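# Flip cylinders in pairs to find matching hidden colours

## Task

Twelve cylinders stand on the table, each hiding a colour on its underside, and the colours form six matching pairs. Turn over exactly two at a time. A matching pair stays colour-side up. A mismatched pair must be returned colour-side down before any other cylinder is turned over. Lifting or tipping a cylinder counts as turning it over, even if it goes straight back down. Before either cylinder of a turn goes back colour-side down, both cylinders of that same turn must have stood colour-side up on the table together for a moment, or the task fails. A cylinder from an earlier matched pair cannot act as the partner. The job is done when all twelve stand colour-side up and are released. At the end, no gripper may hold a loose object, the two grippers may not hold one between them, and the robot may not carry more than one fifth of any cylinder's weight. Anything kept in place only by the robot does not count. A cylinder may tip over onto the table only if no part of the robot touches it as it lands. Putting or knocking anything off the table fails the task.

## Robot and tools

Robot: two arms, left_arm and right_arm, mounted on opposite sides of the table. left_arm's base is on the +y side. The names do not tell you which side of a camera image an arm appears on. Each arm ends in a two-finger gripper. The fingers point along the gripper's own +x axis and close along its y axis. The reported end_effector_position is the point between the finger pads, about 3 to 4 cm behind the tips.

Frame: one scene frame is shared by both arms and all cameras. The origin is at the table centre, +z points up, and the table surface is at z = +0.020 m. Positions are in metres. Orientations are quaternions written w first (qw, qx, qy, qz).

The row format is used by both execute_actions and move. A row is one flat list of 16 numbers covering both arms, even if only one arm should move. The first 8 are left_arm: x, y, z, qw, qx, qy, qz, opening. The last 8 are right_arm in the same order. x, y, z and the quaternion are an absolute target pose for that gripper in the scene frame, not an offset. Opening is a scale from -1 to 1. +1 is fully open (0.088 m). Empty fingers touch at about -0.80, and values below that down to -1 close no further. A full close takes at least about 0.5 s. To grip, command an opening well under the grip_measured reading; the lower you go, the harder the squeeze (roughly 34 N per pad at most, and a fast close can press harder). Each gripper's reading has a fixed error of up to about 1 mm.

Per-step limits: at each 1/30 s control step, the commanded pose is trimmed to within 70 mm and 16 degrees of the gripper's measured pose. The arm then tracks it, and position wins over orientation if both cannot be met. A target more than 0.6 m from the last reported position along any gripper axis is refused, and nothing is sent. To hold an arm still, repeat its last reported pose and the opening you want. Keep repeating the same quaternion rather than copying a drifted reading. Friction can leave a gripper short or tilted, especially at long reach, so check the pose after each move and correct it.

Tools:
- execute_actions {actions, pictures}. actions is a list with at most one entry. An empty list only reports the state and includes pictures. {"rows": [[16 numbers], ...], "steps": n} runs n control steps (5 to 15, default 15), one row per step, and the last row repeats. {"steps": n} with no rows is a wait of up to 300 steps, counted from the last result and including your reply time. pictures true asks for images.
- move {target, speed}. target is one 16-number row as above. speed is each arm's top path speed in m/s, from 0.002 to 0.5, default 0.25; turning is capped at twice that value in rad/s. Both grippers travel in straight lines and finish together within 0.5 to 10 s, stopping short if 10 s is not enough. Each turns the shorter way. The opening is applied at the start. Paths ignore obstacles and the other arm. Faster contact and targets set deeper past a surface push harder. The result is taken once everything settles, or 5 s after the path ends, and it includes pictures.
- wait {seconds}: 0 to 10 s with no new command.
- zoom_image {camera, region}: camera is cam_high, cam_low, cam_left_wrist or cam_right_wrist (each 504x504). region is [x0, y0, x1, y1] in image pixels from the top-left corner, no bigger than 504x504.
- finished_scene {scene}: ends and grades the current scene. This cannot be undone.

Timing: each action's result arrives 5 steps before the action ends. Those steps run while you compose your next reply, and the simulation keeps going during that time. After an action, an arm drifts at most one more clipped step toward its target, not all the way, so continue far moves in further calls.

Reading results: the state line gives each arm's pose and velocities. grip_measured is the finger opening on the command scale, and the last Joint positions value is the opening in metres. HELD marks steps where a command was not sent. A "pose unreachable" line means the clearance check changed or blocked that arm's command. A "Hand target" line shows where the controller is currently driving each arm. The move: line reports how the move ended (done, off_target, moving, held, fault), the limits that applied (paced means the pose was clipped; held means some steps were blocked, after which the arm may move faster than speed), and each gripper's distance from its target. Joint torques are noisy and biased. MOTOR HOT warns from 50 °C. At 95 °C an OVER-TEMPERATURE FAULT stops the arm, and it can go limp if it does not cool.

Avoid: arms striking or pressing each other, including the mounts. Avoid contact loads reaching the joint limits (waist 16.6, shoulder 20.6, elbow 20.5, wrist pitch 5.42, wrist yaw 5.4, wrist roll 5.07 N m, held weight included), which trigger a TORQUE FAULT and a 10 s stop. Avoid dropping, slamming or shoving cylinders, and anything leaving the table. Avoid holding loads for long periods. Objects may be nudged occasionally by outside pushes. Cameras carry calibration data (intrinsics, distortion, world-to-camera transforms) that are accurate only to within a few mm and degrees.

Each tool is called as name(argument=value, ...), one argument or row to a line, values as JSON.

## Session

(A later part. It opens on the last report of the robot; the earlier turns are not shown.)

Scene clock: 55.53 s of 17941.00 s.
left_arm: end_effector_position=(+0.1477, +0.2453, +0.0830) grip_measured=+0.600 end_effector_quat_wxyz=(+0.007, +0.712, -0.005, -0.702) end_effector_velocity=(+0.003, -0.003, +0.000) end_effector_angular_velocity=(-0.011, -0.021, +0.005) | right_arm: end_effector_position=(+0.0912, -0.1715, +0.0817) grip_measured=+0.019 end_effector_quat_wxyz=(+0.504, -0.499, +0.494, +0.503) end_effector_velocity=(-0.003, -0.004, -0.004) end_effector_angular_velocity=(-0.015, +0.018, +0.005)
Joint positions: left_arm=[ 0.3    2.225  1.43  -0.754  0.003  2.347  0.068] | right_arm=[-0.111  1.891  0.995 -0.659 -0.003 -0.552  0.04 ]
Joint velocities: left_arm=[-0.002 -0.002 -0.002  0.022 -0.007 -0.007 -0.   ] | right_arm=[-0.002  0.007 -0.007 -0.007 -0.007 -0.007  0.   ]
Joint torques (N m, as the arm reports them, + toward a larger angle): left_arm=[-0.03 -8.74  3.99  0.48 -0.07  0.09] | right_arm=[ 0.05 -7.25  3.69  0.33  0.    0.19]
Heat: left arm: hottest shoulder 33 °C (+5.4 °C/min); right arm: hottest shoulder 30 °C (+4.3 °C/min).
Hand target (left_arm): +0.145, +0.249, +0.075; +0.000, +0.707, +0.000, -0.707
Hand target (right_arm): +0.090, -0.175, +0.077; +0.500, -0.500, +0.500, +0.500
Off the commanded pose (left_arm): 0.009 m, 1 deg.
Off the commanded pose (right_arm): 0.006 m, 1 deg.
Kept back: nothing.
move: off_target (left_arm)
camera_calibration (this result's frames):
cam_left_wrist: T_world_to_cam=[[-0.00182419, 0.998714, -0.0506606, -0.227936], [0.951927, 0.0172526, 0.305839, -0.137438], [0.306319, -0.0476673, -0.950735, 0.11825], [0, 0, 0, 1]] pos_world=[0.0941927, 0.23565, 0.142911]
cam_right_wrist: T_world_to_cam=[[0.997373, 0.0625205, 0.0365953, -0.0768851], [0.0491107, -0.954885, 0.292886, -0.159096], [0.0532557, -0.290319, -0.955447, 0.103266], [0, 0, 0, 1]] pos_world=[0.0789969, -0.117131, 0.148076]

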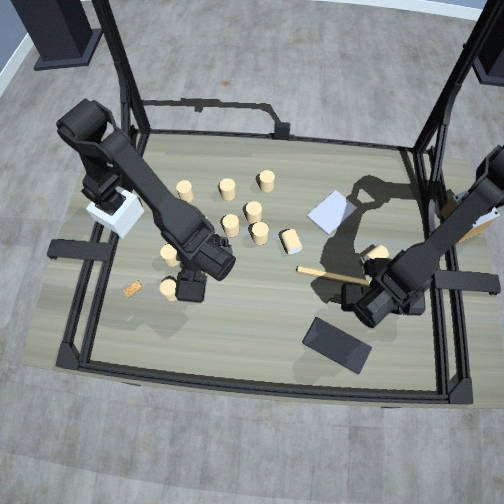

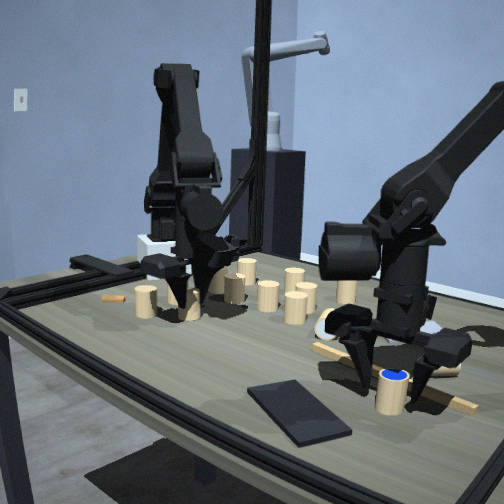

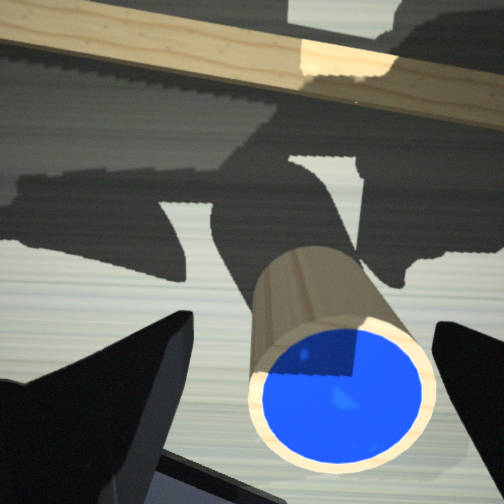

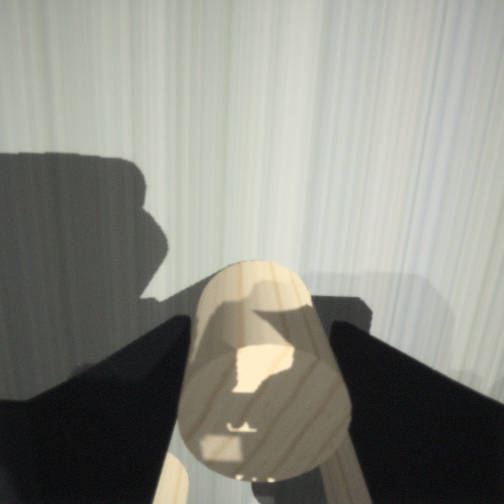

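execute_actions(
  actions=[
    {"rows":[[0.145,0.249,0.075,0,0.707,0,-0.707,-0.3,0.09,-0.174,0.076,0.5,-0.5,0.5,0.5,0.6]],"steps":12},
  ],
)

move(
  target=[0.145,0.249,0.14,0,0.707,0,-0.707,-0.3,0.09,-0.174,0.14,0.5,-0.5,0.5,0.5,0.6],
  speed=0.4,
)

move(
  target=[-0.003,0.065,0.3,0.5,0.5,-0.5,-0.5,-0.3,0,-0.065,0.3,0.707,0,0,0.707,0.6],
  speed=0.5,
)

move(
  target=[-0.003,0.027,0.3,0.5,0.5,-0.5,-0.5,-0.3,0,-0.027,0.3,0.707,0,0,0.707,0.6],
)

execute_actions(
  actions=[
    {"rows":[[-0.003,0.027,0.3,0.5,0.5,-0.5,-0.5,-0.3,0,-0.027,0.3,0.707,0,0,0.707,-0.3]],"steps":15},
  ],
)

Scene clock: 56.10 s of 17941.00 s.
left_arm: end_effector_position=(+0.1480, +0.2451, +0.0828) grip_measured=+0.017 end_effector_quat_wxyz=(+0.007, +0.712, -0.006, -0.702) end_effector_velocity=(-0.003, +0.001, -0.001) end_effector_angular_velocity=(+0.003, +0.014, +0.005) | right_arm: end_effector_position=(+0.0913, -0.1715, +0.0806) grip_measured=+0.496 end_effector_quat_wxyz=(+0.504, -0.499, +0.494, +0.503) end_effector_velocity=(-0.007, -0.004, -0.001) end_effector_angular_velocity=(-0.019, +0.020, +0.015)
Joint positions: left_arm=[ 0.3    2.225  1.43  -0.752  0.003  2.348  0.04 ] | right_arm=[-0.111  1.895  0.995 -0.657 -0.003 -0.552  0.063]
Joint velocities: left_arm=[-0.002  0.002 -0.002 -0.007  0.007 -0.007 -0.   ] | right_arm=[ 0.007 -0.002 -0.007 -0.022 -0.007 -0.007  0.06 ]
Joint torques (N m, as the arm reports them, + toward a larger angle): left_arm=[-0.05 -8.89  3.88  0.37 -0.06  0.1 ] | right_arm=[ 0.04 -7.21  4.03  0.27  0.01  0.17]
Heat: left arm: hottest shoulder 33 °C (+5.3 °C/min); right arm: hottest shoulder 30 °C (+4.3 °C/min).
Steps of this call (steps 1 to 10: nothing new was sent; steps 11 to 17: the first 7 steps of this action). Readings (end_effector_position):
11: left_arm (+0.1479, +0.2451, +0.0830) | right_arm (+0.0913, -0.1714, +0.0815)
12: left_arm (+0.1479, +0.2451, +0.0830) | right_arm (+0.0913, -0.1714, +0.0814)
14: left_arm (+0.1479, +0.2451, +0.0830) | right_arm (+0.0914, -0.1714, +0.0810)
17: the state above

Scene clock: 57.50 s of 17941.00 s.
left_arm: end_effector_position=(+0.1420, +0.2512, +0.1332) grip_measured=+0.017 end_effector_quat_wxyz=(-0.003, +0.702, +0.005, -0.712) end_effector_velocity=(-0.007, +0.008, -0.000) end_effector_angular_velocity=(+0.042, +0.031, +0.019) | right_arm: end_effector_position=(+0.0887, -0.1758, +0.1347) grip_measured=+0.600 end_effector_quat_wxyz=(+0.493, -0.502, +0.504, +0.501) end_effector_velocity=(-0.000, +0.000, +0.004) end_effector_angular_velocity=(+0.010, +0.003, +0.005)
Joint positions: left_arm=[ 0.3    2.139  1.51  -0.96   0.003  2.348  0.04 ] | right_arm=[-0.111  1.788  1.106 -0.904 -0.003 -0.552  0.068]
Joint velocities: left_arm=[-0.002  0.002  0.002 -0.051 -0.007 -0.022 -0.   ] | right_arm=[-0.002 -0.012  0.002 -0.007 -0.007 -0.007 -0.   ]
Joint torques (N m, as the arm reports them, + toward a larger angle): left_arm=[ -0.24 -12.33   6.     0.04  -0.07   0.15] | right_arm=[ 0.04 -9.79  6.51 -0.13 -0.02  0.16]
Heat: left arm: hottest shoulder 34 °C (+6.3 °C/min); right arm: hottest shoulder 30 °C (+4.2 °C/min).
Hand target (left_arm): +0.145, +0.249, +0.140; +0.000, +0.707, -0.000, -0.707
Hand target (right_arm): +0.090, -0.174, +0.140; +0.500, -0.500, +0.500, +0.500
Off your previous action's commanded pose (left_arm): 0.009 m, 1 deg at its last step (step 5 of this call).
Off your previous action's commanded pose (right_arm): 0.005 m, 1 deg at its last step (step 5 of this call).
Off the commanded pose (left_arm): 0.008 m, 1 deg.
Off the commanded pose (right_arm): 0.006 m, 1 deg.
Kept back: nothing.
move: done
camera_calibration (this result's frames):
cam_left_wrist: T_world_to_cam=[[-0.00206735, 0.999753, -0.0221347, -0.235296], [0.960022, 0.0081801, 0.279804, -0.142854], [0.279916, -0.0206713, -0.959802, 0.166209], [0, 0, 0, 1]] pos_world=[0.0901315, 0.239842, 0.194291]
cam_right_wrist: T_world_to_cam=[[0.997816, 0.0632686, 0.0189959, -0.0735865], [0.0539781, -0.946668, 0.317657, -0.18087], [0.0380805, -0.315938, -0.948015, 0.148646], [0, 0, 0, 1]] pos_world=[0.0775283, -0.119605, 0.199771]

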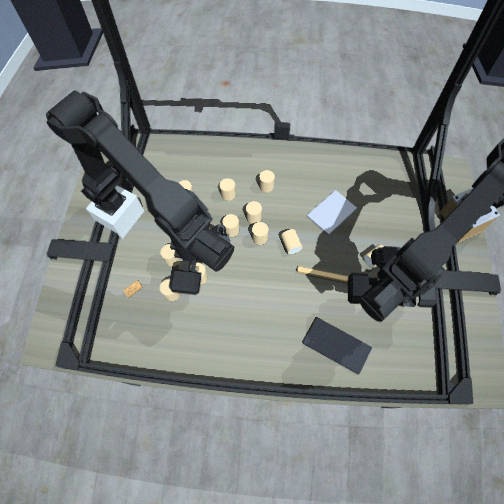

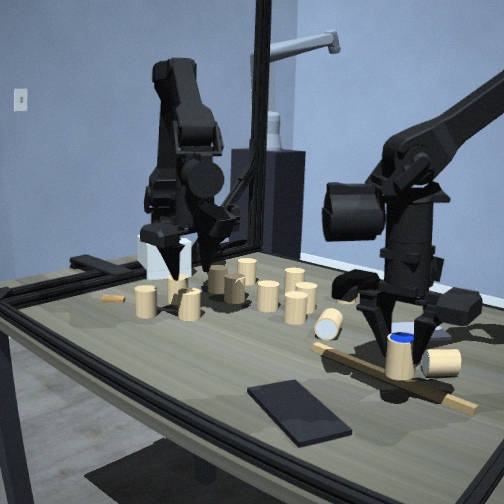

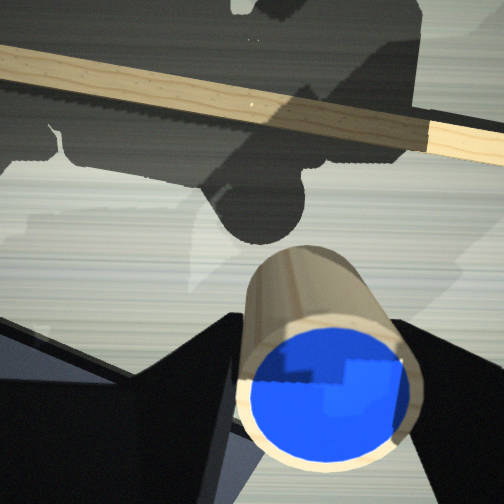

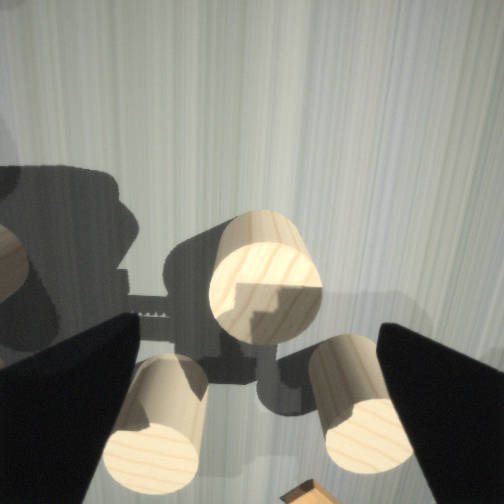

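Scene clock: 59.77 s of 17941.00 s.
left_arm: end_effector_position=(-0.0037, +0.0667, +0.3106) grip_measured=+0.016 end_effector_quat_wxyz=(+0.498, +0.498, -0.508, -0.496) end_effector_velocity=(-0.000, -0.001, +0.003) end_effector_angular_velocity=(-0.025, +0.012, +0.014) | right_arm: end_effector_position=(+0.0018, -0.0631, +0.3055) grip_measured=+0.600 end_effector_quat_wxyz=(+0.711, -0.002, -0.011, +0.703) end_effector_velocity=(+0.002, -0.000, +0.005) end_effector_angular_velocity=(+0.035, -0.003, -0.019)
Joint positions: left_arm=[-0.084  1.826  0.836  1.003  0.404  1.577  0.04 ] | right_arm=[ 0.136  1.368  0.445  0.937 -0.29  -0.014  0.068]
Joint velocities: left_arm=[-0.007  0.007 -0.002  0.037 -0.022 -0.022  0.   ] | right_arm=[ 0.002  0.007 -0.007  0.051  0.022  0.007 -0.   ]
Joint torques (N m, as the arm reports them, + toward a larger angle): left_arm=[-0.3  -7.4   4.5   1.87 -0.17 -0.16] | right_arm=[ 0.3  -4.61  4.88  1.54  0.04  0.2 ]
Heat: left arm: hottest shoulder 34 °C (+6.0 °C/min); right arm: hottest shoulder 30 °C (+4.0 °C/min).
Hand target (left_arm): -0.005, +0.067, +0.302; +0.497, +0.499, -0.501, -0.503
Hand target (right_arm): +0.001, -0.064, +0.299; +0.711, -0.003, -0.003, +0.703
Off the commanded pose (left_arm): 0.011 m, 1 deg.
Off the commanded pose (right_arm): 0.006 m, 1 deg.
Kept back: nothing.
move: off_target (left_arm)
camera_calibration (this result's frames):
cam_left_wrist: T_world_to_cam=[[0.0113855, -0.0451267, -0.998916, 0.325875], [0.958432, 0.285315, -0.00196524, 0.0179192], [0.285094, -0.957371, 0.0464993, 0.123365], [0, 0, 0, 1]] pos_world=[-0.0560552, 0.127699, 0.31982]
cam_right_wrist: T_world_to_cam=[[0.996214, -0.0412549, 0.0765284, -0.0214408], [0.061073, -0.294402, -0.953728, 0.305781], [0.0618761, 0.954791, -0.290768, 0.228868], [0, 0, 0, 1]] pos_world=[-0.0114768, -0.129383, 0.35982]

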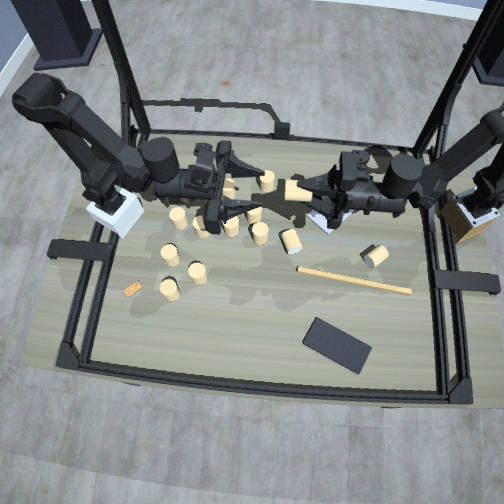

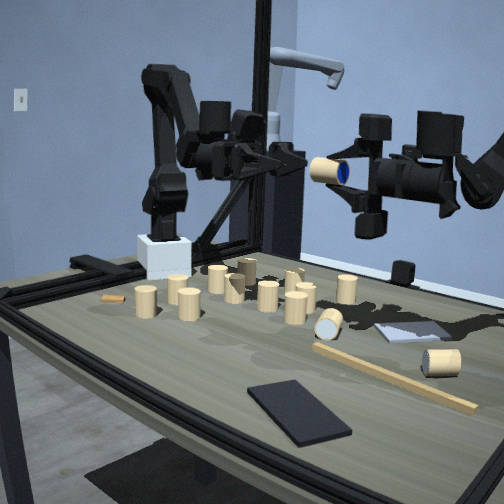

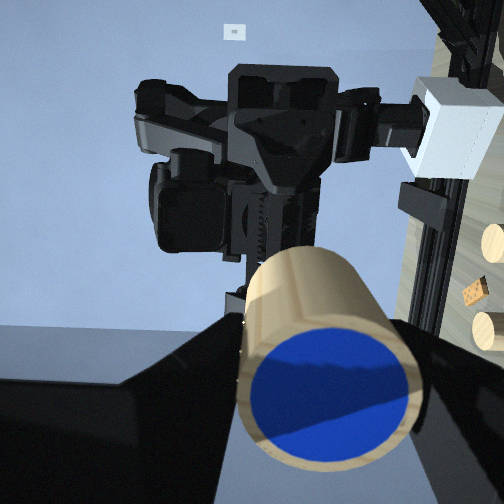

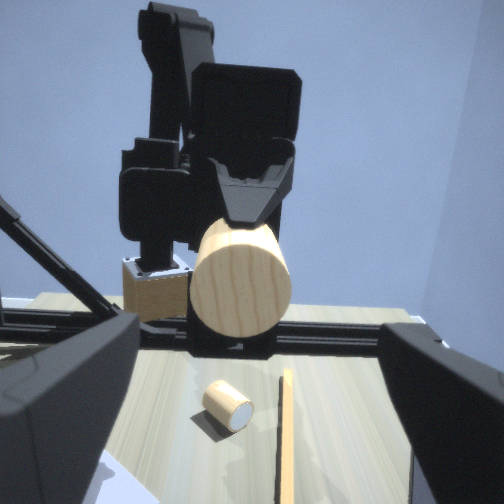

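Scene clock: 60.67 s of 17941.00 s.
left_arm: end_effector_position=(-0.0032, +0.0307, +0.3016) grip_measured=+0.016 end_effector_quat_wxyz=(+0.500, +0.500, -0.501, -0.499) end_effector_velocity=(-0.000, -0.002, -0.007) end_effector_angular_velocity=(+0.025, +0.017, +0.015) | right_arm: end_effector_position=(+0.0000, -0.0300, +0.2995) grip_measured=+0.600 end_effector_quat_wxyz=(+0.707, -0.002, -0.001, +0.707) end_effector_velocity=(-0.002, +0.001, -0.007) end_effector_angular_velocity=(-0.026, -0.000, +0.020)
Joint positions: left_arm=[-0.123  1.947  0.973  0.975  0.356  1.574  0.04 ] | right_arm=[ 0.174  1.514  0.552  0.96  -0.262 -0.006  0.068]
Joint velocities: left_arm=[-0.007  0.007  0.002 -0.022 -0.022 -0.007 -0.   ] | right_arm=[-0.002  0.007  0.002 -0.022 -0.022 -0.007  0.   ]
Joint torques (N m, as the arm reports them, + toward a larger angle): left_arm=[-0.2  -8.3   6.72  1.61 -0.2  -0.16] | right_arm=[ 0.3  -5.59  7.39  1.54  0.03  0.2 ]
Heat: left arm: hottest shoulder 34 °C (+6.0 °C/min); right arm: hottest shoulder 30 °C (+4.0 °C/min).
Hand target (left_arm): -0.003, +0.027, +0.300; +0.500, +0.500, -0.500, -0.500
Hand target (right_arm): -0.000, -0.027, +0.300; +0.707, -0.000, -0.000, +0.707
Off the commanded pose (left_arm): 0.004 m, 0 deg.
Off the commanded pose (right_arm): 0.003 m, 0 deg.
Kept back: nothing.
move: done
camera_calibration (this result's frames):
cam_left_wrist: T_world_to_cam=[[0.00392542, -0.0348932, -0.999383, 0.315032], [0.955865, 0.293733, -0.00650112, 0.0288044], [0.293779, -0.95525, 0.0345062, 0.0928365], [0, 0, 0, 1]] pos_world=[-0.0560431, 0.0912138, 0.311822]
cam_right_wrist: T_world_to_cam=[[0.997527, -0.0298371, 0.063635, -0.013662], [0.0513536, -0.308728, -0.949763, 0.308309], [0.0479841, 0.950682, -0.306433, 0.200142], [0, 0, 0, 1]] pos_world=[-0.0118083, -0.0954953, 0.35502]

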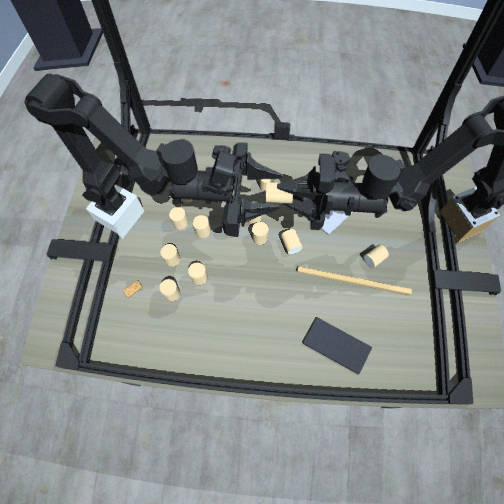

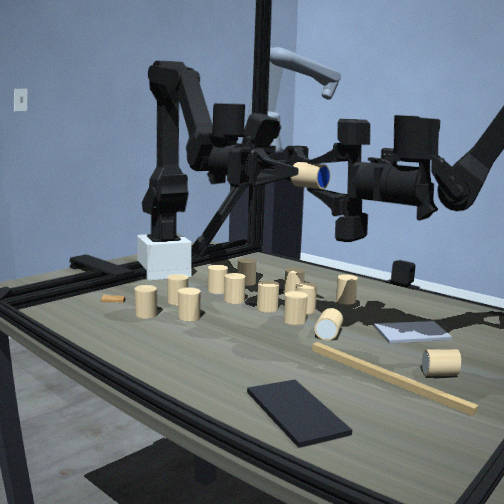

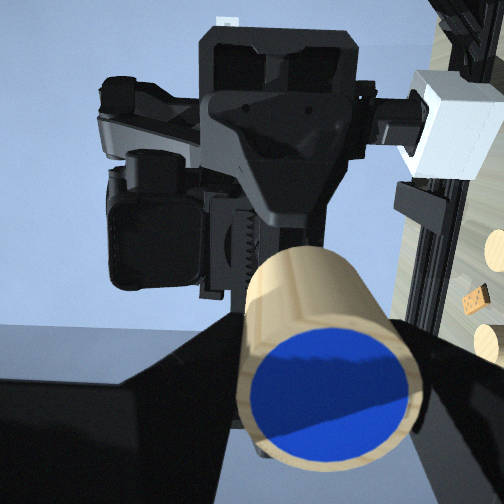

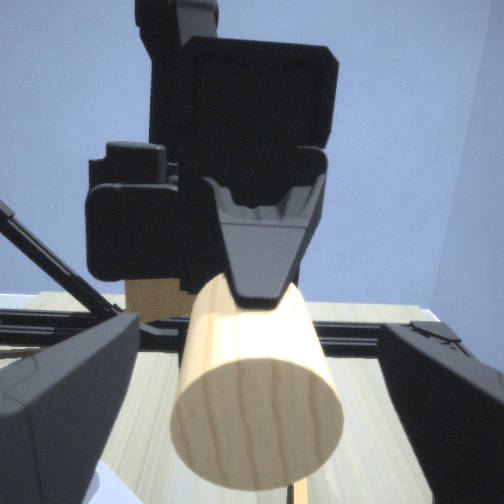

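Scene clock: 61.00 s of 17941.00 s.
left_arm: end_effector_position=(-0.0025, +0.0306, +0.3014) grip_measured=+0.016 end_effector_quat_wxyz=(+0.500, +0.501, -0.500, -0.498) end_effector_velocity=(-0.000, +0.000, -0.007) end_effector_angular_velocity=(+0.034, +0.020, +0.005) | right_arm: end_effector_position=(-0.0007, -0.0296, +0.2996) grip_measured=+0.021 end_effector_quat_wxyz=(+0.706, -0.002, -0.001, +0.708) end_effector_velocity=(+0.001, -0.002, -0.004) end_effector_angular_velocity=(-0.012, -0.004, +0.000)
Joint positions: left_arm=[-0.123  1.948  0.974  0.974  0.353  1.573  0.04 ] | right_arm=[ 0.176  1.515  0.553  0.96  -0.262 -0.005  0.04 ]
Joint velocities: left_arm=[-0.002 -0.002 -0.002 -0.037 -0.007 -0.007  0.   ] | right_arm=[-0.007 -0.002 -0.007 -0.007 -0.007 -0.007 -0.   ]
Joint torques (N m, as the arm reports them, + toward a larger angle): left_arm=[-0.24 -8.26  6.85  1.63  0.02 -0.15] | right_arm=[ 0.11 -5.54  7.41  1.5   0.05  0.16]
Heat: left arm: hottest shoulder 34 °C (+6.0 °C/min); right arm: hottest shoulder 30 °C (+4.0 °C/min).
Steps of this call (steps 1 to 10: the first 10 steps of this action). Readings (end_effector_position):
1: left_arm (-0.0032, +0.0307, +0.3016) | right_arm (+0.0001, -0.0299, +0.2993)
2: left_arm (-0.0032, +0.0306, +0.3016) | right_arm (+0.0001, -0.0299, +0.2995)
4: left_arm (-0.0032, +0.0306, +0.3015) | right_arm (+0.0001, -0.0298, +0.2995)
8: left_arm (-0.0025, +0.0306, +0.3014) | right_arm (-0.0007, -0.0296, +0.2996)
10: the state above

execute_actions(
  actions=[
    {"rows":[[-0.003,0.027,0.3,0.5,0.5,-0.5,-0.5,0.6,0,-0.027,0.3,0.707,0,0,0.707,-0.3]],"steps":8},
  ],
)

move(
  target=[-0.003,0.1,0.3,0.5,0.5,-0.5,-0.5,0.6,0,-0.05,0.3,0.707,0,0,0.707,-0.3],
  speed=0.4,
)

move(
  target=[-0.003,0.15,0.3,0.5,0.5,-0.5,-0.5,0.6,0.044,-0.09,0.15,0.5,-0.5,0.5,0.5,-0.3],
  speed=0.5,
)

move(
  target=[-0.003,0.15,0.3,0.5,0.5,-0.5,-0.5,0.6,0.044,-0.09,0.075,0.5,-0.5,0.5,0.5,-0.3],
  speed=0.2,
)

execute_actions(
  actions=[
    {"rows":[[-0.003,0.15,0.3,0.5,0.5,-0.5,-0.5,0.6,0.044,-0.09,0.075,0.5,-0.5,0.5,0.5,0.6]],"steps":8},
  ],
)

move(
  target=[-0.003,0.15,0.3,0.5,0.5,-0.5,-0.5,0.6,0.044,-0.09,0.14,0.5,-0.5,0.5,0.5,0.6],
  speed=0.4,
)

move(
  target=[-0.003,0.15,0.3,0.5,0.5,-0.5,-0.5,0.6,0.14,-0.238,0.14,0.5,-0.5,0.5,0.5,0.6],
  speed=0.4,
)

Scene clock: 61.63 s of 17941.00 s.
left_arm: end_effector_position=(-0.0025, +0.0305, +0.3016) grip_measured=+0.077 end_effector_quat_wxyz=(+0.500, +0.501, -0.500, -0.498) end_effector_velocity=(+0.001, -0.004, +0.011) end_effector_angular_velocity=(-0.030, -0.018, +0.005) | right_arm: end_effector_position=(-0.0007, -0.0296, +0.2994) grip_measured=+0.021 end_effector_quat_wxyz=(+0.706, -0.002, -0.001, +0.708) end_effector_velocity=(+0.004, -0.000, -0.005) end_effector_angular_velocity=(-0.016, -0.018, -0.015)
Joint positions: left_arm=[-0.123  1.948  0.975  0.975  0.353  1.573  0.043] | right_arm=[ 0.176  1.515  0.553  0.96  -0.262 -0.005  0.04 ]
Joint velocities: left_arm=[-0.002 -0.002  0.022  0.007 -0.007  0.007  0.118] | right_arm=[-0.007  0.007 -0.002 -0.007  0.007 -0.022 -0.   ]
Joint torques (N m, as the arm reports them, + toward a larger angle): left_arm=[-0.28 -8.5   6.55  1.58  0.   -0.11] | right_arm=[ 0.1  -5.73  7.44  1.49  0.03  0.16]
Heat: left arm: hottest shoulder 34 °C (+6.0 °C/min); right arm: hottest shoulder 30 °C (+4.0 °C/min).
Off your previous action's commanded pose (left_arm): 0.004 m, 0 deg at its last step (step 5 of this call).
Off your previous action's commanded pose (right_arm): 0.003 m, 0 deg at its last step (step 5 of this call).
Steps of this call (steps 1 to 5: the last 5 steps of your previous action; steps 6 to 16: nothing new was sent; steps 17 to 19: the first 3 steps of this action). Readings (end_effector_position):
17: left_arm (-0.0025, +0.0306, +0.3014) | right_arm (-0.0007, -0.0296, +0.2996)
18: left_arm (-0.0025, +0.0306, +0.3014) | right_arm (-0.0007, -0.0296, +0.2996)
19: the state above

Scene clock: 63.23 s of 17941.00 s.
left_arm: end_effector_position=(-0.0022, +0.0964, +0.2998) grip_measured=+0.600 end_effector_quat_wxyz=(+0.499, +0.501, -0.500, -0.499) end_effector_velocity=(-0.001, +0.003, -0.001) end_effector_angular_velocity=(+0.007, +0.010, -0.005) | right_arm: end_effector_position=(+0.0000, -0.0474, +0.3004) grip_measured=+0.021 end_effector_quat_wxyz=(+0.707, -0.001, -0.002, +0.707) end_effector_velocity=(+0.001, -0.002, +0.003) end_effector_angular_velocity=(+0.012, +0.004, +0.000)
Joint positions: left_arm=[-0.047  1.765  0.71   1.055  0.432  1.573  0.068] | right_arm=[ 0.156  1.443  0.492  0.952 -0.28  -0.005  0.04 ]
Joint velocities: left_arm=[ 0.002 -0.012 -0.012 -0.007  0.007 -0.007 -0.   ] | right_arm=[-0.007 -0.007 -0.002  0.007 -0.007  0.007 -0.   ]
Joint torques (N m, as the arm reports them, + toward a larger angle): left_arm=[ 0.09 -9.63  3.91  1.75  0.1  -0.06] | right_arm=[-0.29 -7.59  4.99  1.26 -0.12  0.17]
Heat: left arm: hottest shoulder 34 °C (+6.1 °C/min); right arm: hottest shoulder 30 °C (+3.0 °C/min).
Hand target (left_arm): -0.003, +0.100, +0.300; +0.500, +0.500, -0.500, -0.500
Hand target (right_arm): +0.000, -0.050, +0.300; +0.707, +0.000, -0.000, +0.707
Off your previous action's commanded pose (left_arm): 0.004 m, 0 deg at its last step (step 5 of this call).
Off your previous action's commanded pose (right_arm): 0.003 m, 0 deg at its last step (step 5 of this call).
Off the commanded pose (left_arm): 0.004 m, 0 deg.
Off the commanded pose (right_arm): 0.003 m, 0 deg.
Kept back: nothing.
move: done
camera_calibration (this result's frames):
cam_left_wrist: T_world_to_cam=[[0.00272406, -0.0327628, -0.999459, 0.315409], [0.955745, 0.294112, -0.00703622, 0.00867655], [0.294184, -0.955209, 0.032114, 0.15606], [0, 0, 0, 1]] pos_world=[-0.0550619, 0.156851, 0.310288]
cam_right_wrist: T_world_to_cam=[[0.997555, -0.030001, 0.0631196, -0.0140732], [0.0509359, -0.306281, -0.950577, 0.304139], [0.0478506, 0.951468, -0.304004, 0.216274], [0, 0, 0, 1]] pos_world=[-0.0118017, -0.113048, 0.355744]

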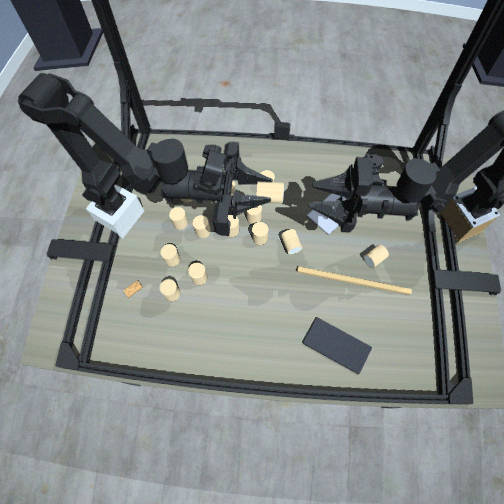

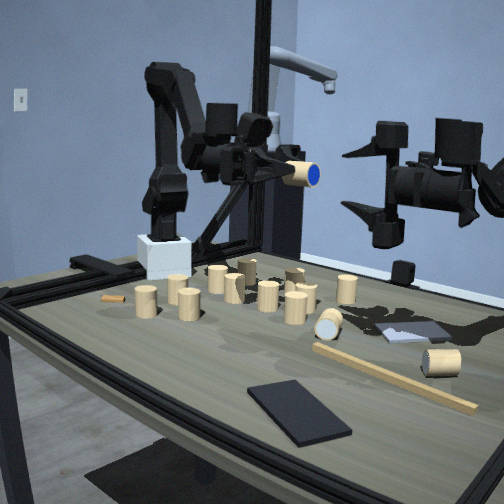

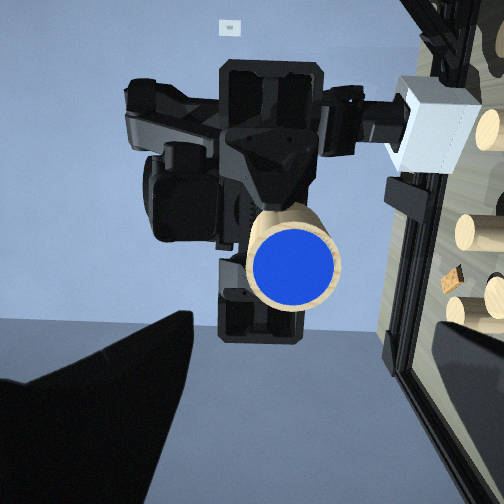

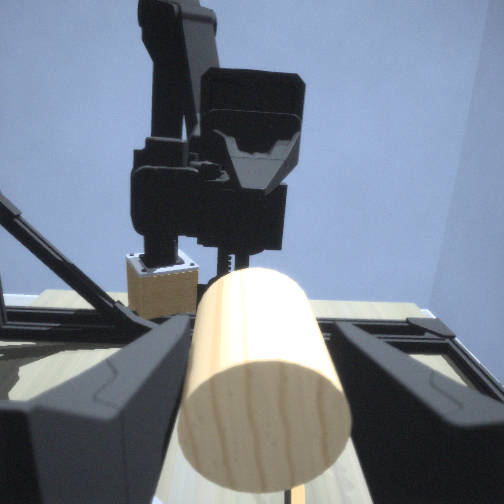

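Scene clock: 65.40 s of 17941.00 s.
left_arm: end_effector_position=(-0.0021, +0.1469, +0.3005) grip_measured=+0.600 end_effector_quat_wxyz=(+0.499, +0.501, -0.501, -0.499) end_effector_velocity=(+0.001, +0.001, -0.004) end_effector_angular_velocity=(+0.019, +0.018, +0.020) | right_arm: end_effector_position=(+0.0437, -0.0927, +0.1530) grip_measured=+0.021 end_effector_quat_wxyz=(+0.500, -0.497, +0.498, +0.505) end_effector_velocity=(-0.001, -0.002, +0.001) end_effector_angular_velocity=(-0.023, +0.015, +0.005)
Joint positions: left_arm=[0.033 1.611 0.531 1.08  0.512 1.573 0.068] | right_arm=[ 0.116  1.947  1.396 -1.012 -0.009 -0.324  0.04 ]
Joint velocities: left_arm=[-0.002 -0.007 -0.007 -0.022 -0.022 -0.007 -0.   ] | right_arm=[-0.002  0.012  0.022 -0.037 -0.007 -0.007 -0.   ]
Joint torques (N m, as the arm reports them, + toward a larger angle): left_arm=[-0.03 -7.75  3.79  1.72  0.09 -0.05] | right_arm=[ 0.29 -8.56  6.98 -0.1   0.03 -0.16]
Heat: left arm: hottest shoulder 34 °C (+6.1 °C/min); right arm: hottest elbow 31 °C (+5.1 °C/min).
Hand target (left_arm): -0.003, +0.150, +0.300; +0.500, +0.500, -0.500, -0.500
Hand target (right_arm): +0.044, -0.091, +0.151; +0.496, -0.501, +0.499, +0.504
Off the commanded pose (left_arm): 0.003 m, 0 deg.
Off the commanded pose (right_arm): 0.004 m, 1 deg.
Kept back: nothing.
move: done
camera_calibration (this result's frames):
cam_left_wrist: T_world_to_cam=[[0.003049, -0.033447, -0.999436, 0.31783], [0.95586, 0.293743, -0.00691429, -0.00631707], [0.293808, -0.955299, 0.0328662, 0.203978], [0, 0, 0, 1]] pos_world=[-0.0548612, 0.207346, 0.310903]
cam_right_wrist: T_world_to_cam=[[0.997786, 0.0620192, 0.0240336, -0.0351594], [0.052073, -0.95319, 0.297854, -0.103104], [0.0413812, -0.295942, -0.954309, 0.196611], [0, 0, 0, 1]] pos_world=[0.0323145, -0.0379113, 0.219183]

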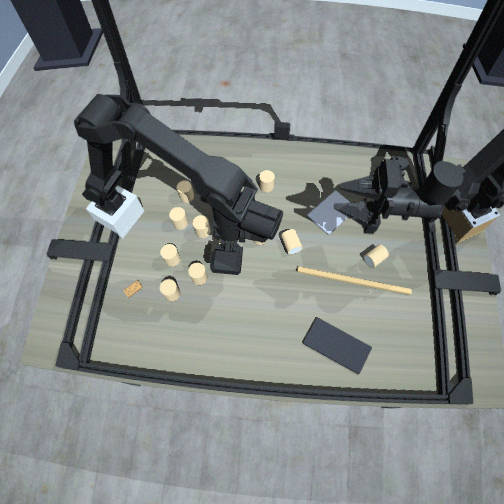

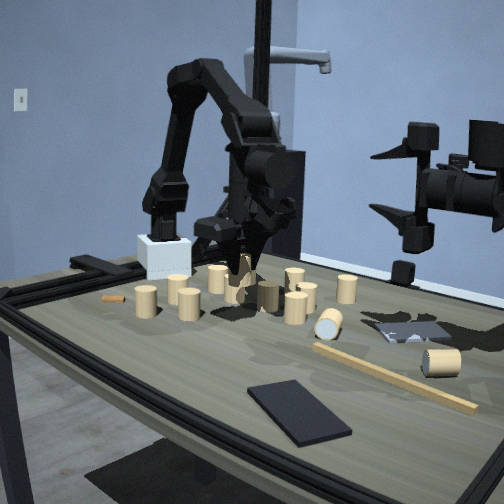

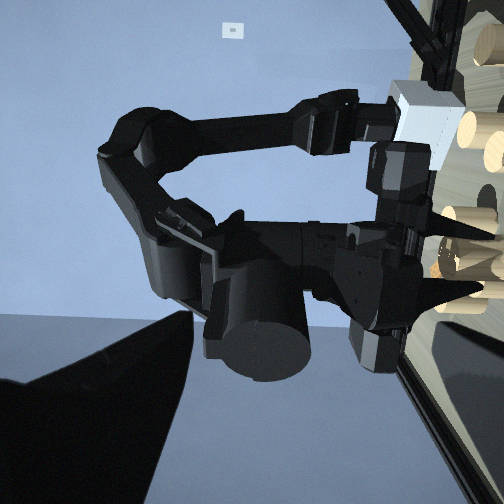

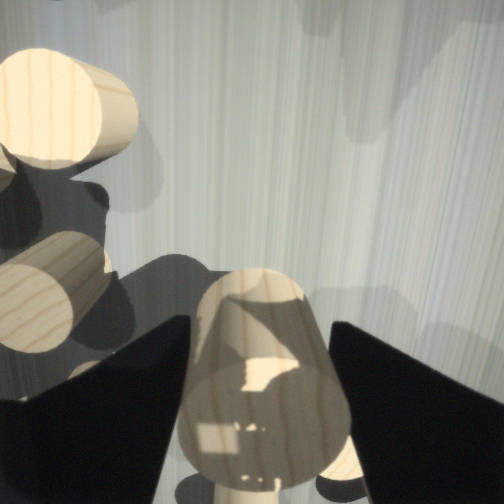

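Scene clock: 66.33 s of 17941.00 s.
left_arm: end_effector_position=(-0.0021, +0.1470, +0.3006) grip_measured=+0.600 end_effector_quat_wxyz=(+0.500, +0.500, -0.501, -0.499) end_effector_velocity=(-0.001, +0.002, -0.003) end_effector_angular_velocity=(+0.011, +0.013, -0.005) | right_arm: end_effector_position=(+0.0453, -0.0881, +0.0821) grip_measured=+0.021 end_effector_quat_wxyz=(+0.504, -0.497, +0.495, +0.504) end_effector_velocity=(-0.001, -0.001, -0.000) end_effector_angular_velocity=(-0.005, +0.009, +0.020)
Joint positions: left_arm=[0.033 1.611 0.531 1.081 0.512 1.573 0.068] | right_arm=[ 0.119  2.071  1.269 -0.753 -0.003 -0.32   0.04 ]
Joint velocities: left_arm=[ 0.002 -0.002 -0.007 -0.007  0.007 -0.007 -0.   ] | right_arm=[-0.002  0.002  0.002 -0.007 -0.007 -0.022 -0.   ]
Joint torques (N m, as the arm reports them, + toward a larger angle): left_arm=[ 0.19 -7.87  4.18  1.75  0.12 -0.15] | right_arm=[ 0.27 -8.55  4.15  0.42  0.    0.17]
Heat: left arm: hottest shoulder 34 °C (+6.1 °C/min); right arm: hottest elbow 31 °C (+4.0 °C/min).
Hand target (left_arm): -0.003, +0.150, +0.300; +0.500, +0.500, -0.500, -0.500
Hand target (right_arm): +0.044, -0.091, +0.075; +0.500, -0.500, +0.500, +0.500
Off the commanded pose (left_arm): 0.003 m, 0 deg.
Off the commanded pose (right_arm): 0.007 m, 1 deg.
Kept back: nothing.
move: done
camera_calibration (this result's frames):
cam_left_wrist: T_world_to_cam=[[0.00304151, -0.0341116, -0.999413, 0.318011], [0.95586, 0.293738, -0.00711678, -0.00623963], [0.293808, -0.955277, 0.0334993, 0.203851], [0, 0, 0, 1]] pos_world=[-0.0548963, 0.207415, 0.310951]
cam_right_wrist: T_world_to_cam=[[0.997621, 0.0602206, 0.0335404, -0.0363453], [0.0478641, -0.955338, 0.291613, -0.0771987], [0.0496035, -0.289314, -0.955948, 0.130659], [0, 0, 0, 1]] pos_world=[0.0334728, -0.0337607, 0.148635]

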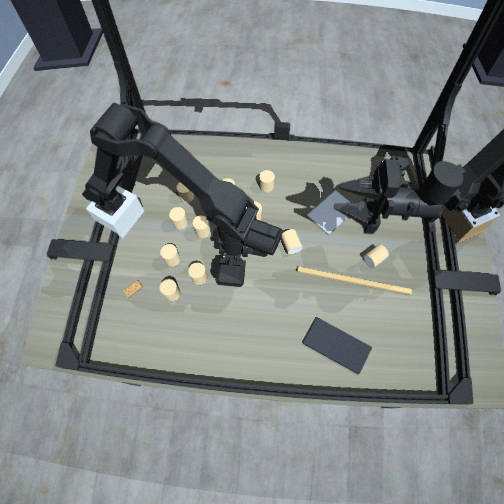

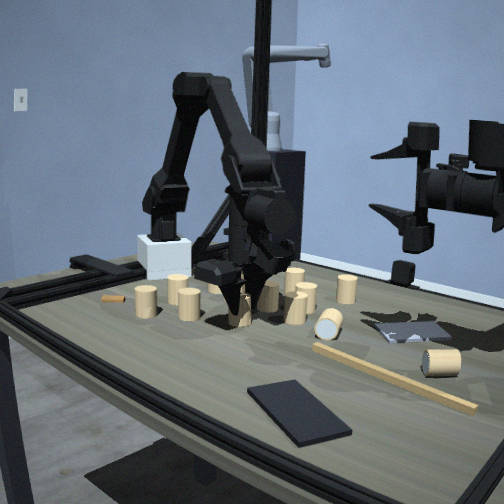

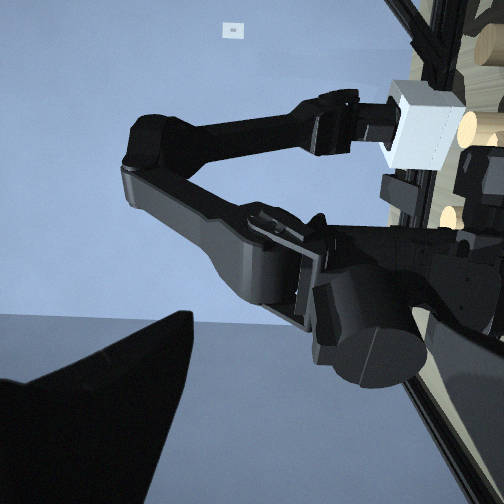

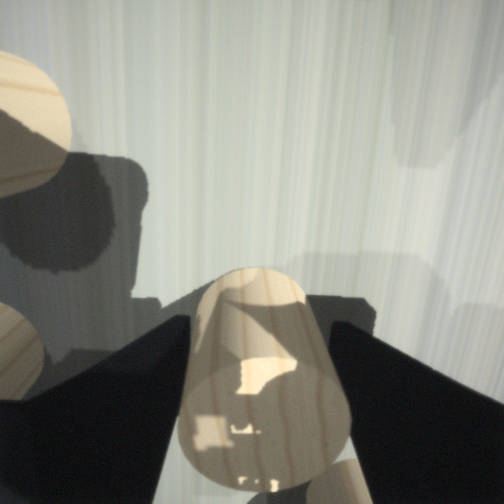

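Scene clock: 66.43 s of 17941.00 s.
left_arm: end_effector_position=(-0.0021, +0.1470, +0.3006) grip_measured=+0.600 end_effector_quat_wxyz=(+0.500, +0.500, -0.501, -0.499) end_effector_velocity=(+0.002, +0.000, -0.004) end_effector_angular_velocity=(+0.019, +0.018, +0.020) | right_arm: end_effector_position=(+0.0455, -0.0877, +0.0819) grip_measured=+0.077 end_effector_quat_wxyz=(+0.505, -0.497, +0.494, +0.504) end_effector_velocity=(-0.001, +0.005, -0.008) end_effector_angular_velocity=(+0.018, +0.017, -0.009)
Joint positions: left_arm=[0.033 1.611 0.531 1.081 0.512 1.573 0.068] | right_arm=[ 0.119  2.071  1.269 -0.75  -0.003 -0.32   0.043]
Joint velocities: left_arm=[-0.002 -0.002 -0.002 -0.022 -0.022 -0.007 -0.   ] | right_arm=[-0.002  0.022 -0.002  0.037 -0.022  0.007  0.114]
Joint torques (N m, as the arm reports them, + toward a larger angle): left_arm=[-0.1  -7.73  4.12  1.74  0.14 -0.11] | right_arm=[ 0.27 -8.58  4.49  0.24  0.01  0.18]
Heat: left arm: hottest shoulder 34 °C (+6.1 °C/min); right arm: hottest elbow 31 °C (+4.0 °C/min).
Steps of this call (steps 1 to 3: the first 3 steps of this action). Readings (end_effector_position):
1: left_arm (-0.0021, +0.1470, +0.3006) | right_arm (+0.0454, -0.0880, +0.0821)
2: left_arm (-0.0021, +0.1470, +0.3006) | right_arm (+0.0454, -0.0880, +0.0820)
3: the state above

Scene clock: 67.93 s of 17941.00 s.
left_arm: end_effector_position=(-0.0021, +0.1470, +0.3006) grip_measured=+0.600 end_effector_quat_wxyz=(+0.500, +0.500, -0.501, -0.499) end_effector_velocity=(+0.000, -0.000, -0.004) end_effector_angular_velocity=(+0.019, +0.018, +0.015) | right_arm: end_effector_position=(+0.0441, -0.0920, +0.1345) grip_measured=+0.600 end_effector_quat_wxyz=(+0.495, -0.502, +0.504, +0.499) end_effector_velocity=(-0.000, +0.001, +0.001) end_effector_angular_velocity=(+0.000, +0.008, +0.005)
Joint positions: left_arm=[0.033 1.611 0.531 1.081 0.512 1.573 0.068] | right_arm=[ 0.119  1.989  1.378 -0.973 -0.003 -0.32   0.068]
Joint velocities: left_arm=[-0.007 -0.002 -0.002 -0.022 -0.022 -0.007  0.   ] | right_arm=[-0.002  0.002  0.007 -0.007 -0.007 -0.007 -0.   ]
Joint torques (N m, as the arm reports them, + toward a larger angle): left_arm=[ 0.24 -7.7   4.11  1.77  0.12 -0.09] | right_arm=[  0.28 -11.44   6.62  -0.11   0.     0.17]
Heat: left arm: hottest shoulder 34 °C (+6.0 °C/min); right arm: hottest shoulder 31 °C (+4.0 °C/min).
Hand target (left_arm): -0.003, +0.150, +0.300; +0.500, +0.500, -0.500, -0.500
Hand target (right_arm): +0.044, -0.089, +0.140; +0.500, -0.500, +0.500, +0.500
Off your previous action's commanded pose (left_arm): 0.003 m, 0 deg at its last step (step 5 of this call).
Off your previous action's commanded pose (right_arm): 0.006 m, 1 deg at its last step (step 5 of this call).
Off the commanded pose (left_arm): 0.003 m, 0 deg.
Off the commanded pose (right_arm): 0.006 m, 1 deg.
Kept back: nothing.
move: done
camera_calibration (this result's frames):
cam_left_wrist: T_world_to_cam=[[0.00304151, -0.0341116, -0.999413, 0.318018], [0.95586, 0.293738, -0.00711678, -0.00621822], [0.293808, -0.955277, 0.0334993, 0.20395], [0, 0, 0, 1]] pos_world=[-0.0549456, 0.207503, 0.310955]
cam_right_wrist: T_world_to_cam=[[0.997882, 0.0610134, 0.022552, -0.0350456], [0.0506977, -0.946721, 0.318038, -0.0990395], [0.0407551, -0.316222, -0.94781, 0.176505], [0, 0, 0, 1]] pos_world=[0.0327989, -0.0358098, 0.199582]

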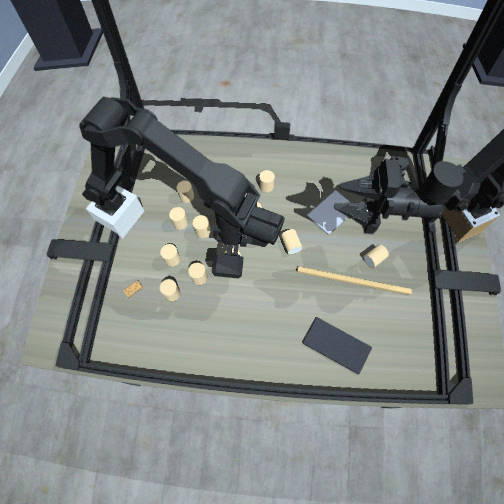

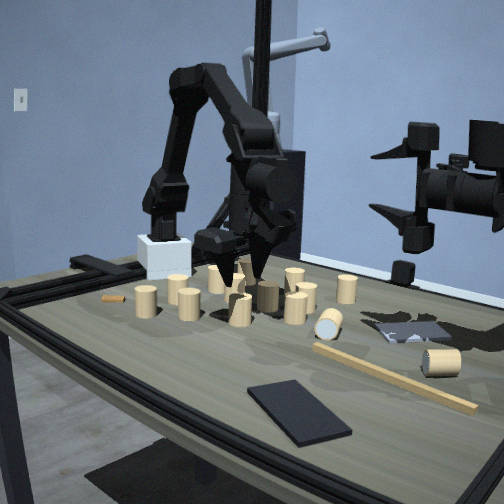

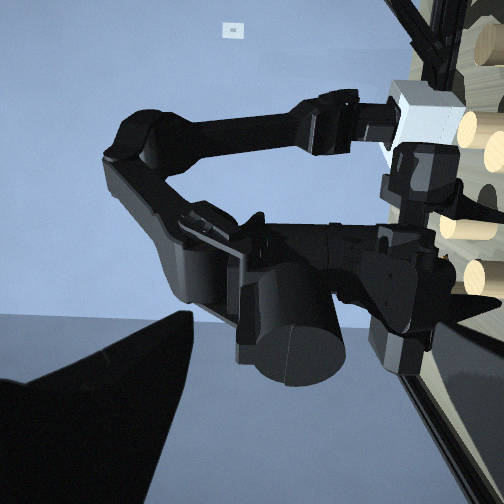

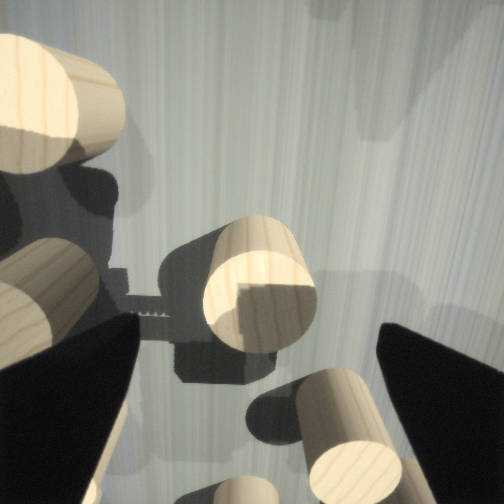

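Scene clock: 69.03 s of 17941.00 s.
left_arm: end_effector_position=(-0.0021, +0.1470, +0.3006) grip_measured=+0.600 end_effector_quat_wxyz=(+0.500, +0.500, -0.501, -0.499) end_effector_velocity=(-0.002, -0.000, -0.003) end_effector_angular_velocity=(+0.011, -0.001, -0.010) | right_arm: end_effector_position=(+0.1400, -0.2357, +0.1400) grip_measured=+0.600 end_effector_quat_wxyz=(+0.499, -0.499, +0.503, +0.500) end_effector_velocity=(+0.002, -0.000, +0.001) end_effector_angular_velocity=(+0.025, +0.006, +0.019)
Joint positions: left_arm=[0.033 1.611 0.531 1.081 0.512 1.573 0.068] | right_arm=[-0.374  1.72   1.047 -0.903 -0.001 -0.808  0.068]
Joint velocities: left_arm=[-0.002  0.002 -0.002 -0.007  0.007  0.007 -0.   ] | right_arm=[-0.017 -0.007 -0.002  0.007 -0.022 -0.037 -0.   ]
Joint torques (N m, as the arm reports them, + toward a larger angle): left_arm=[ 0.21 -7.52  3.67  1.75  0.08 -0.09] | right_arm=[-0.3  -9.14  4.13  0.25 -0.18 -0.22]
Heat: left arm: hottest shoulder 34 °C (+6.1 °C/min); right arm: hottest shoulder 31 °C (+4.1 °C/min).
Hand target (left_arm): -0.003, +0.150, +0.300; +0.500, +0.500, -0.500, -0.500
Hand target (right_arm): +0.139, -0.237, +0.140; +0.499, -0.498, +0.501, +0.502
Off the commanded pose (left_arm): 0.003 m, 0 deg.
Off the commanded pose (right_arm): 0.002 m, 0 deg.
Kept back: nothing.
move: done
camera_calibration (this result's frames):
cam_left_wrist: T_world_to_cam=[[0.00304151, -0.0341116, -0.999413, 0.318018], [0.95586, 0.293738, -0.00711678, -0.00621822], [0.293808, -0.955277, 0.0334993, 0.20395], [0, 0, 0, 1]] pos_world=[-0.0549456, 0.207503, 0.310955]
cam_right_wrist: T_world_to_cam=[[0.998152, 0.0554581, 0.0248207, -0.123811], [0.0450821, -0.949868, 0.309383, -0.240363], [0.0407342, -0.307692, -0.950614, 0.134791], [0, 0, 0, 1]] pos_world=[0.128928, -0.179973, 0.205571]

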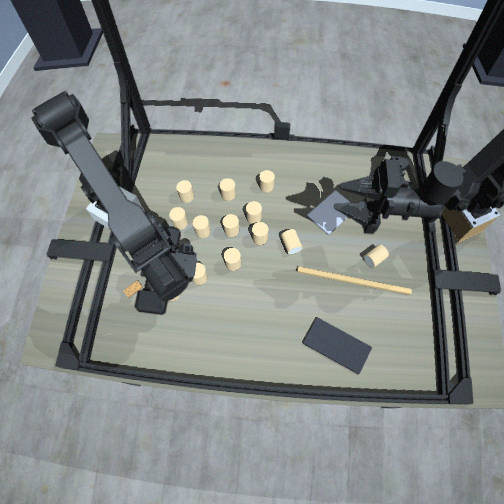

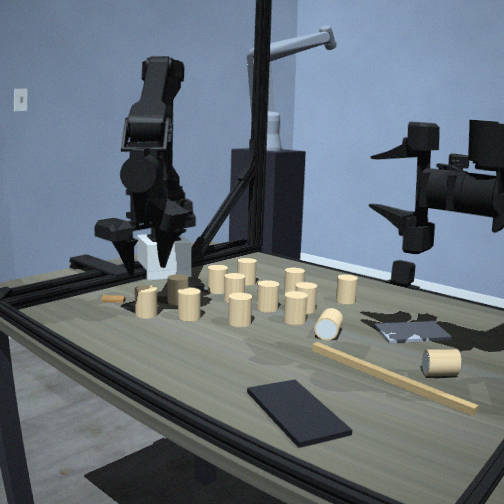

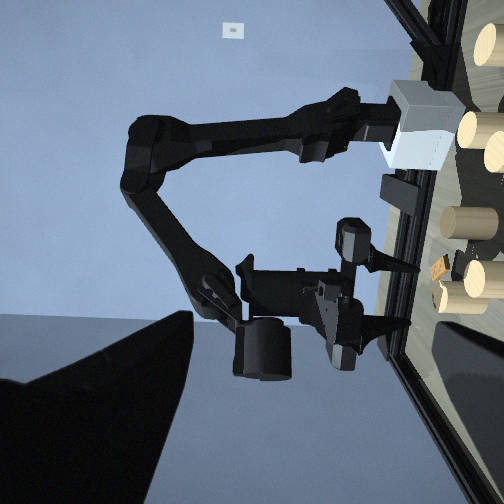

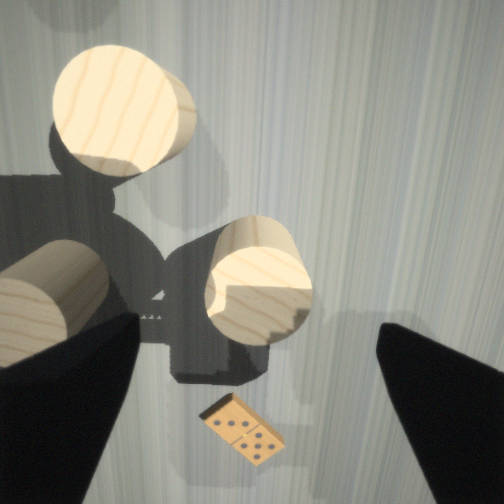

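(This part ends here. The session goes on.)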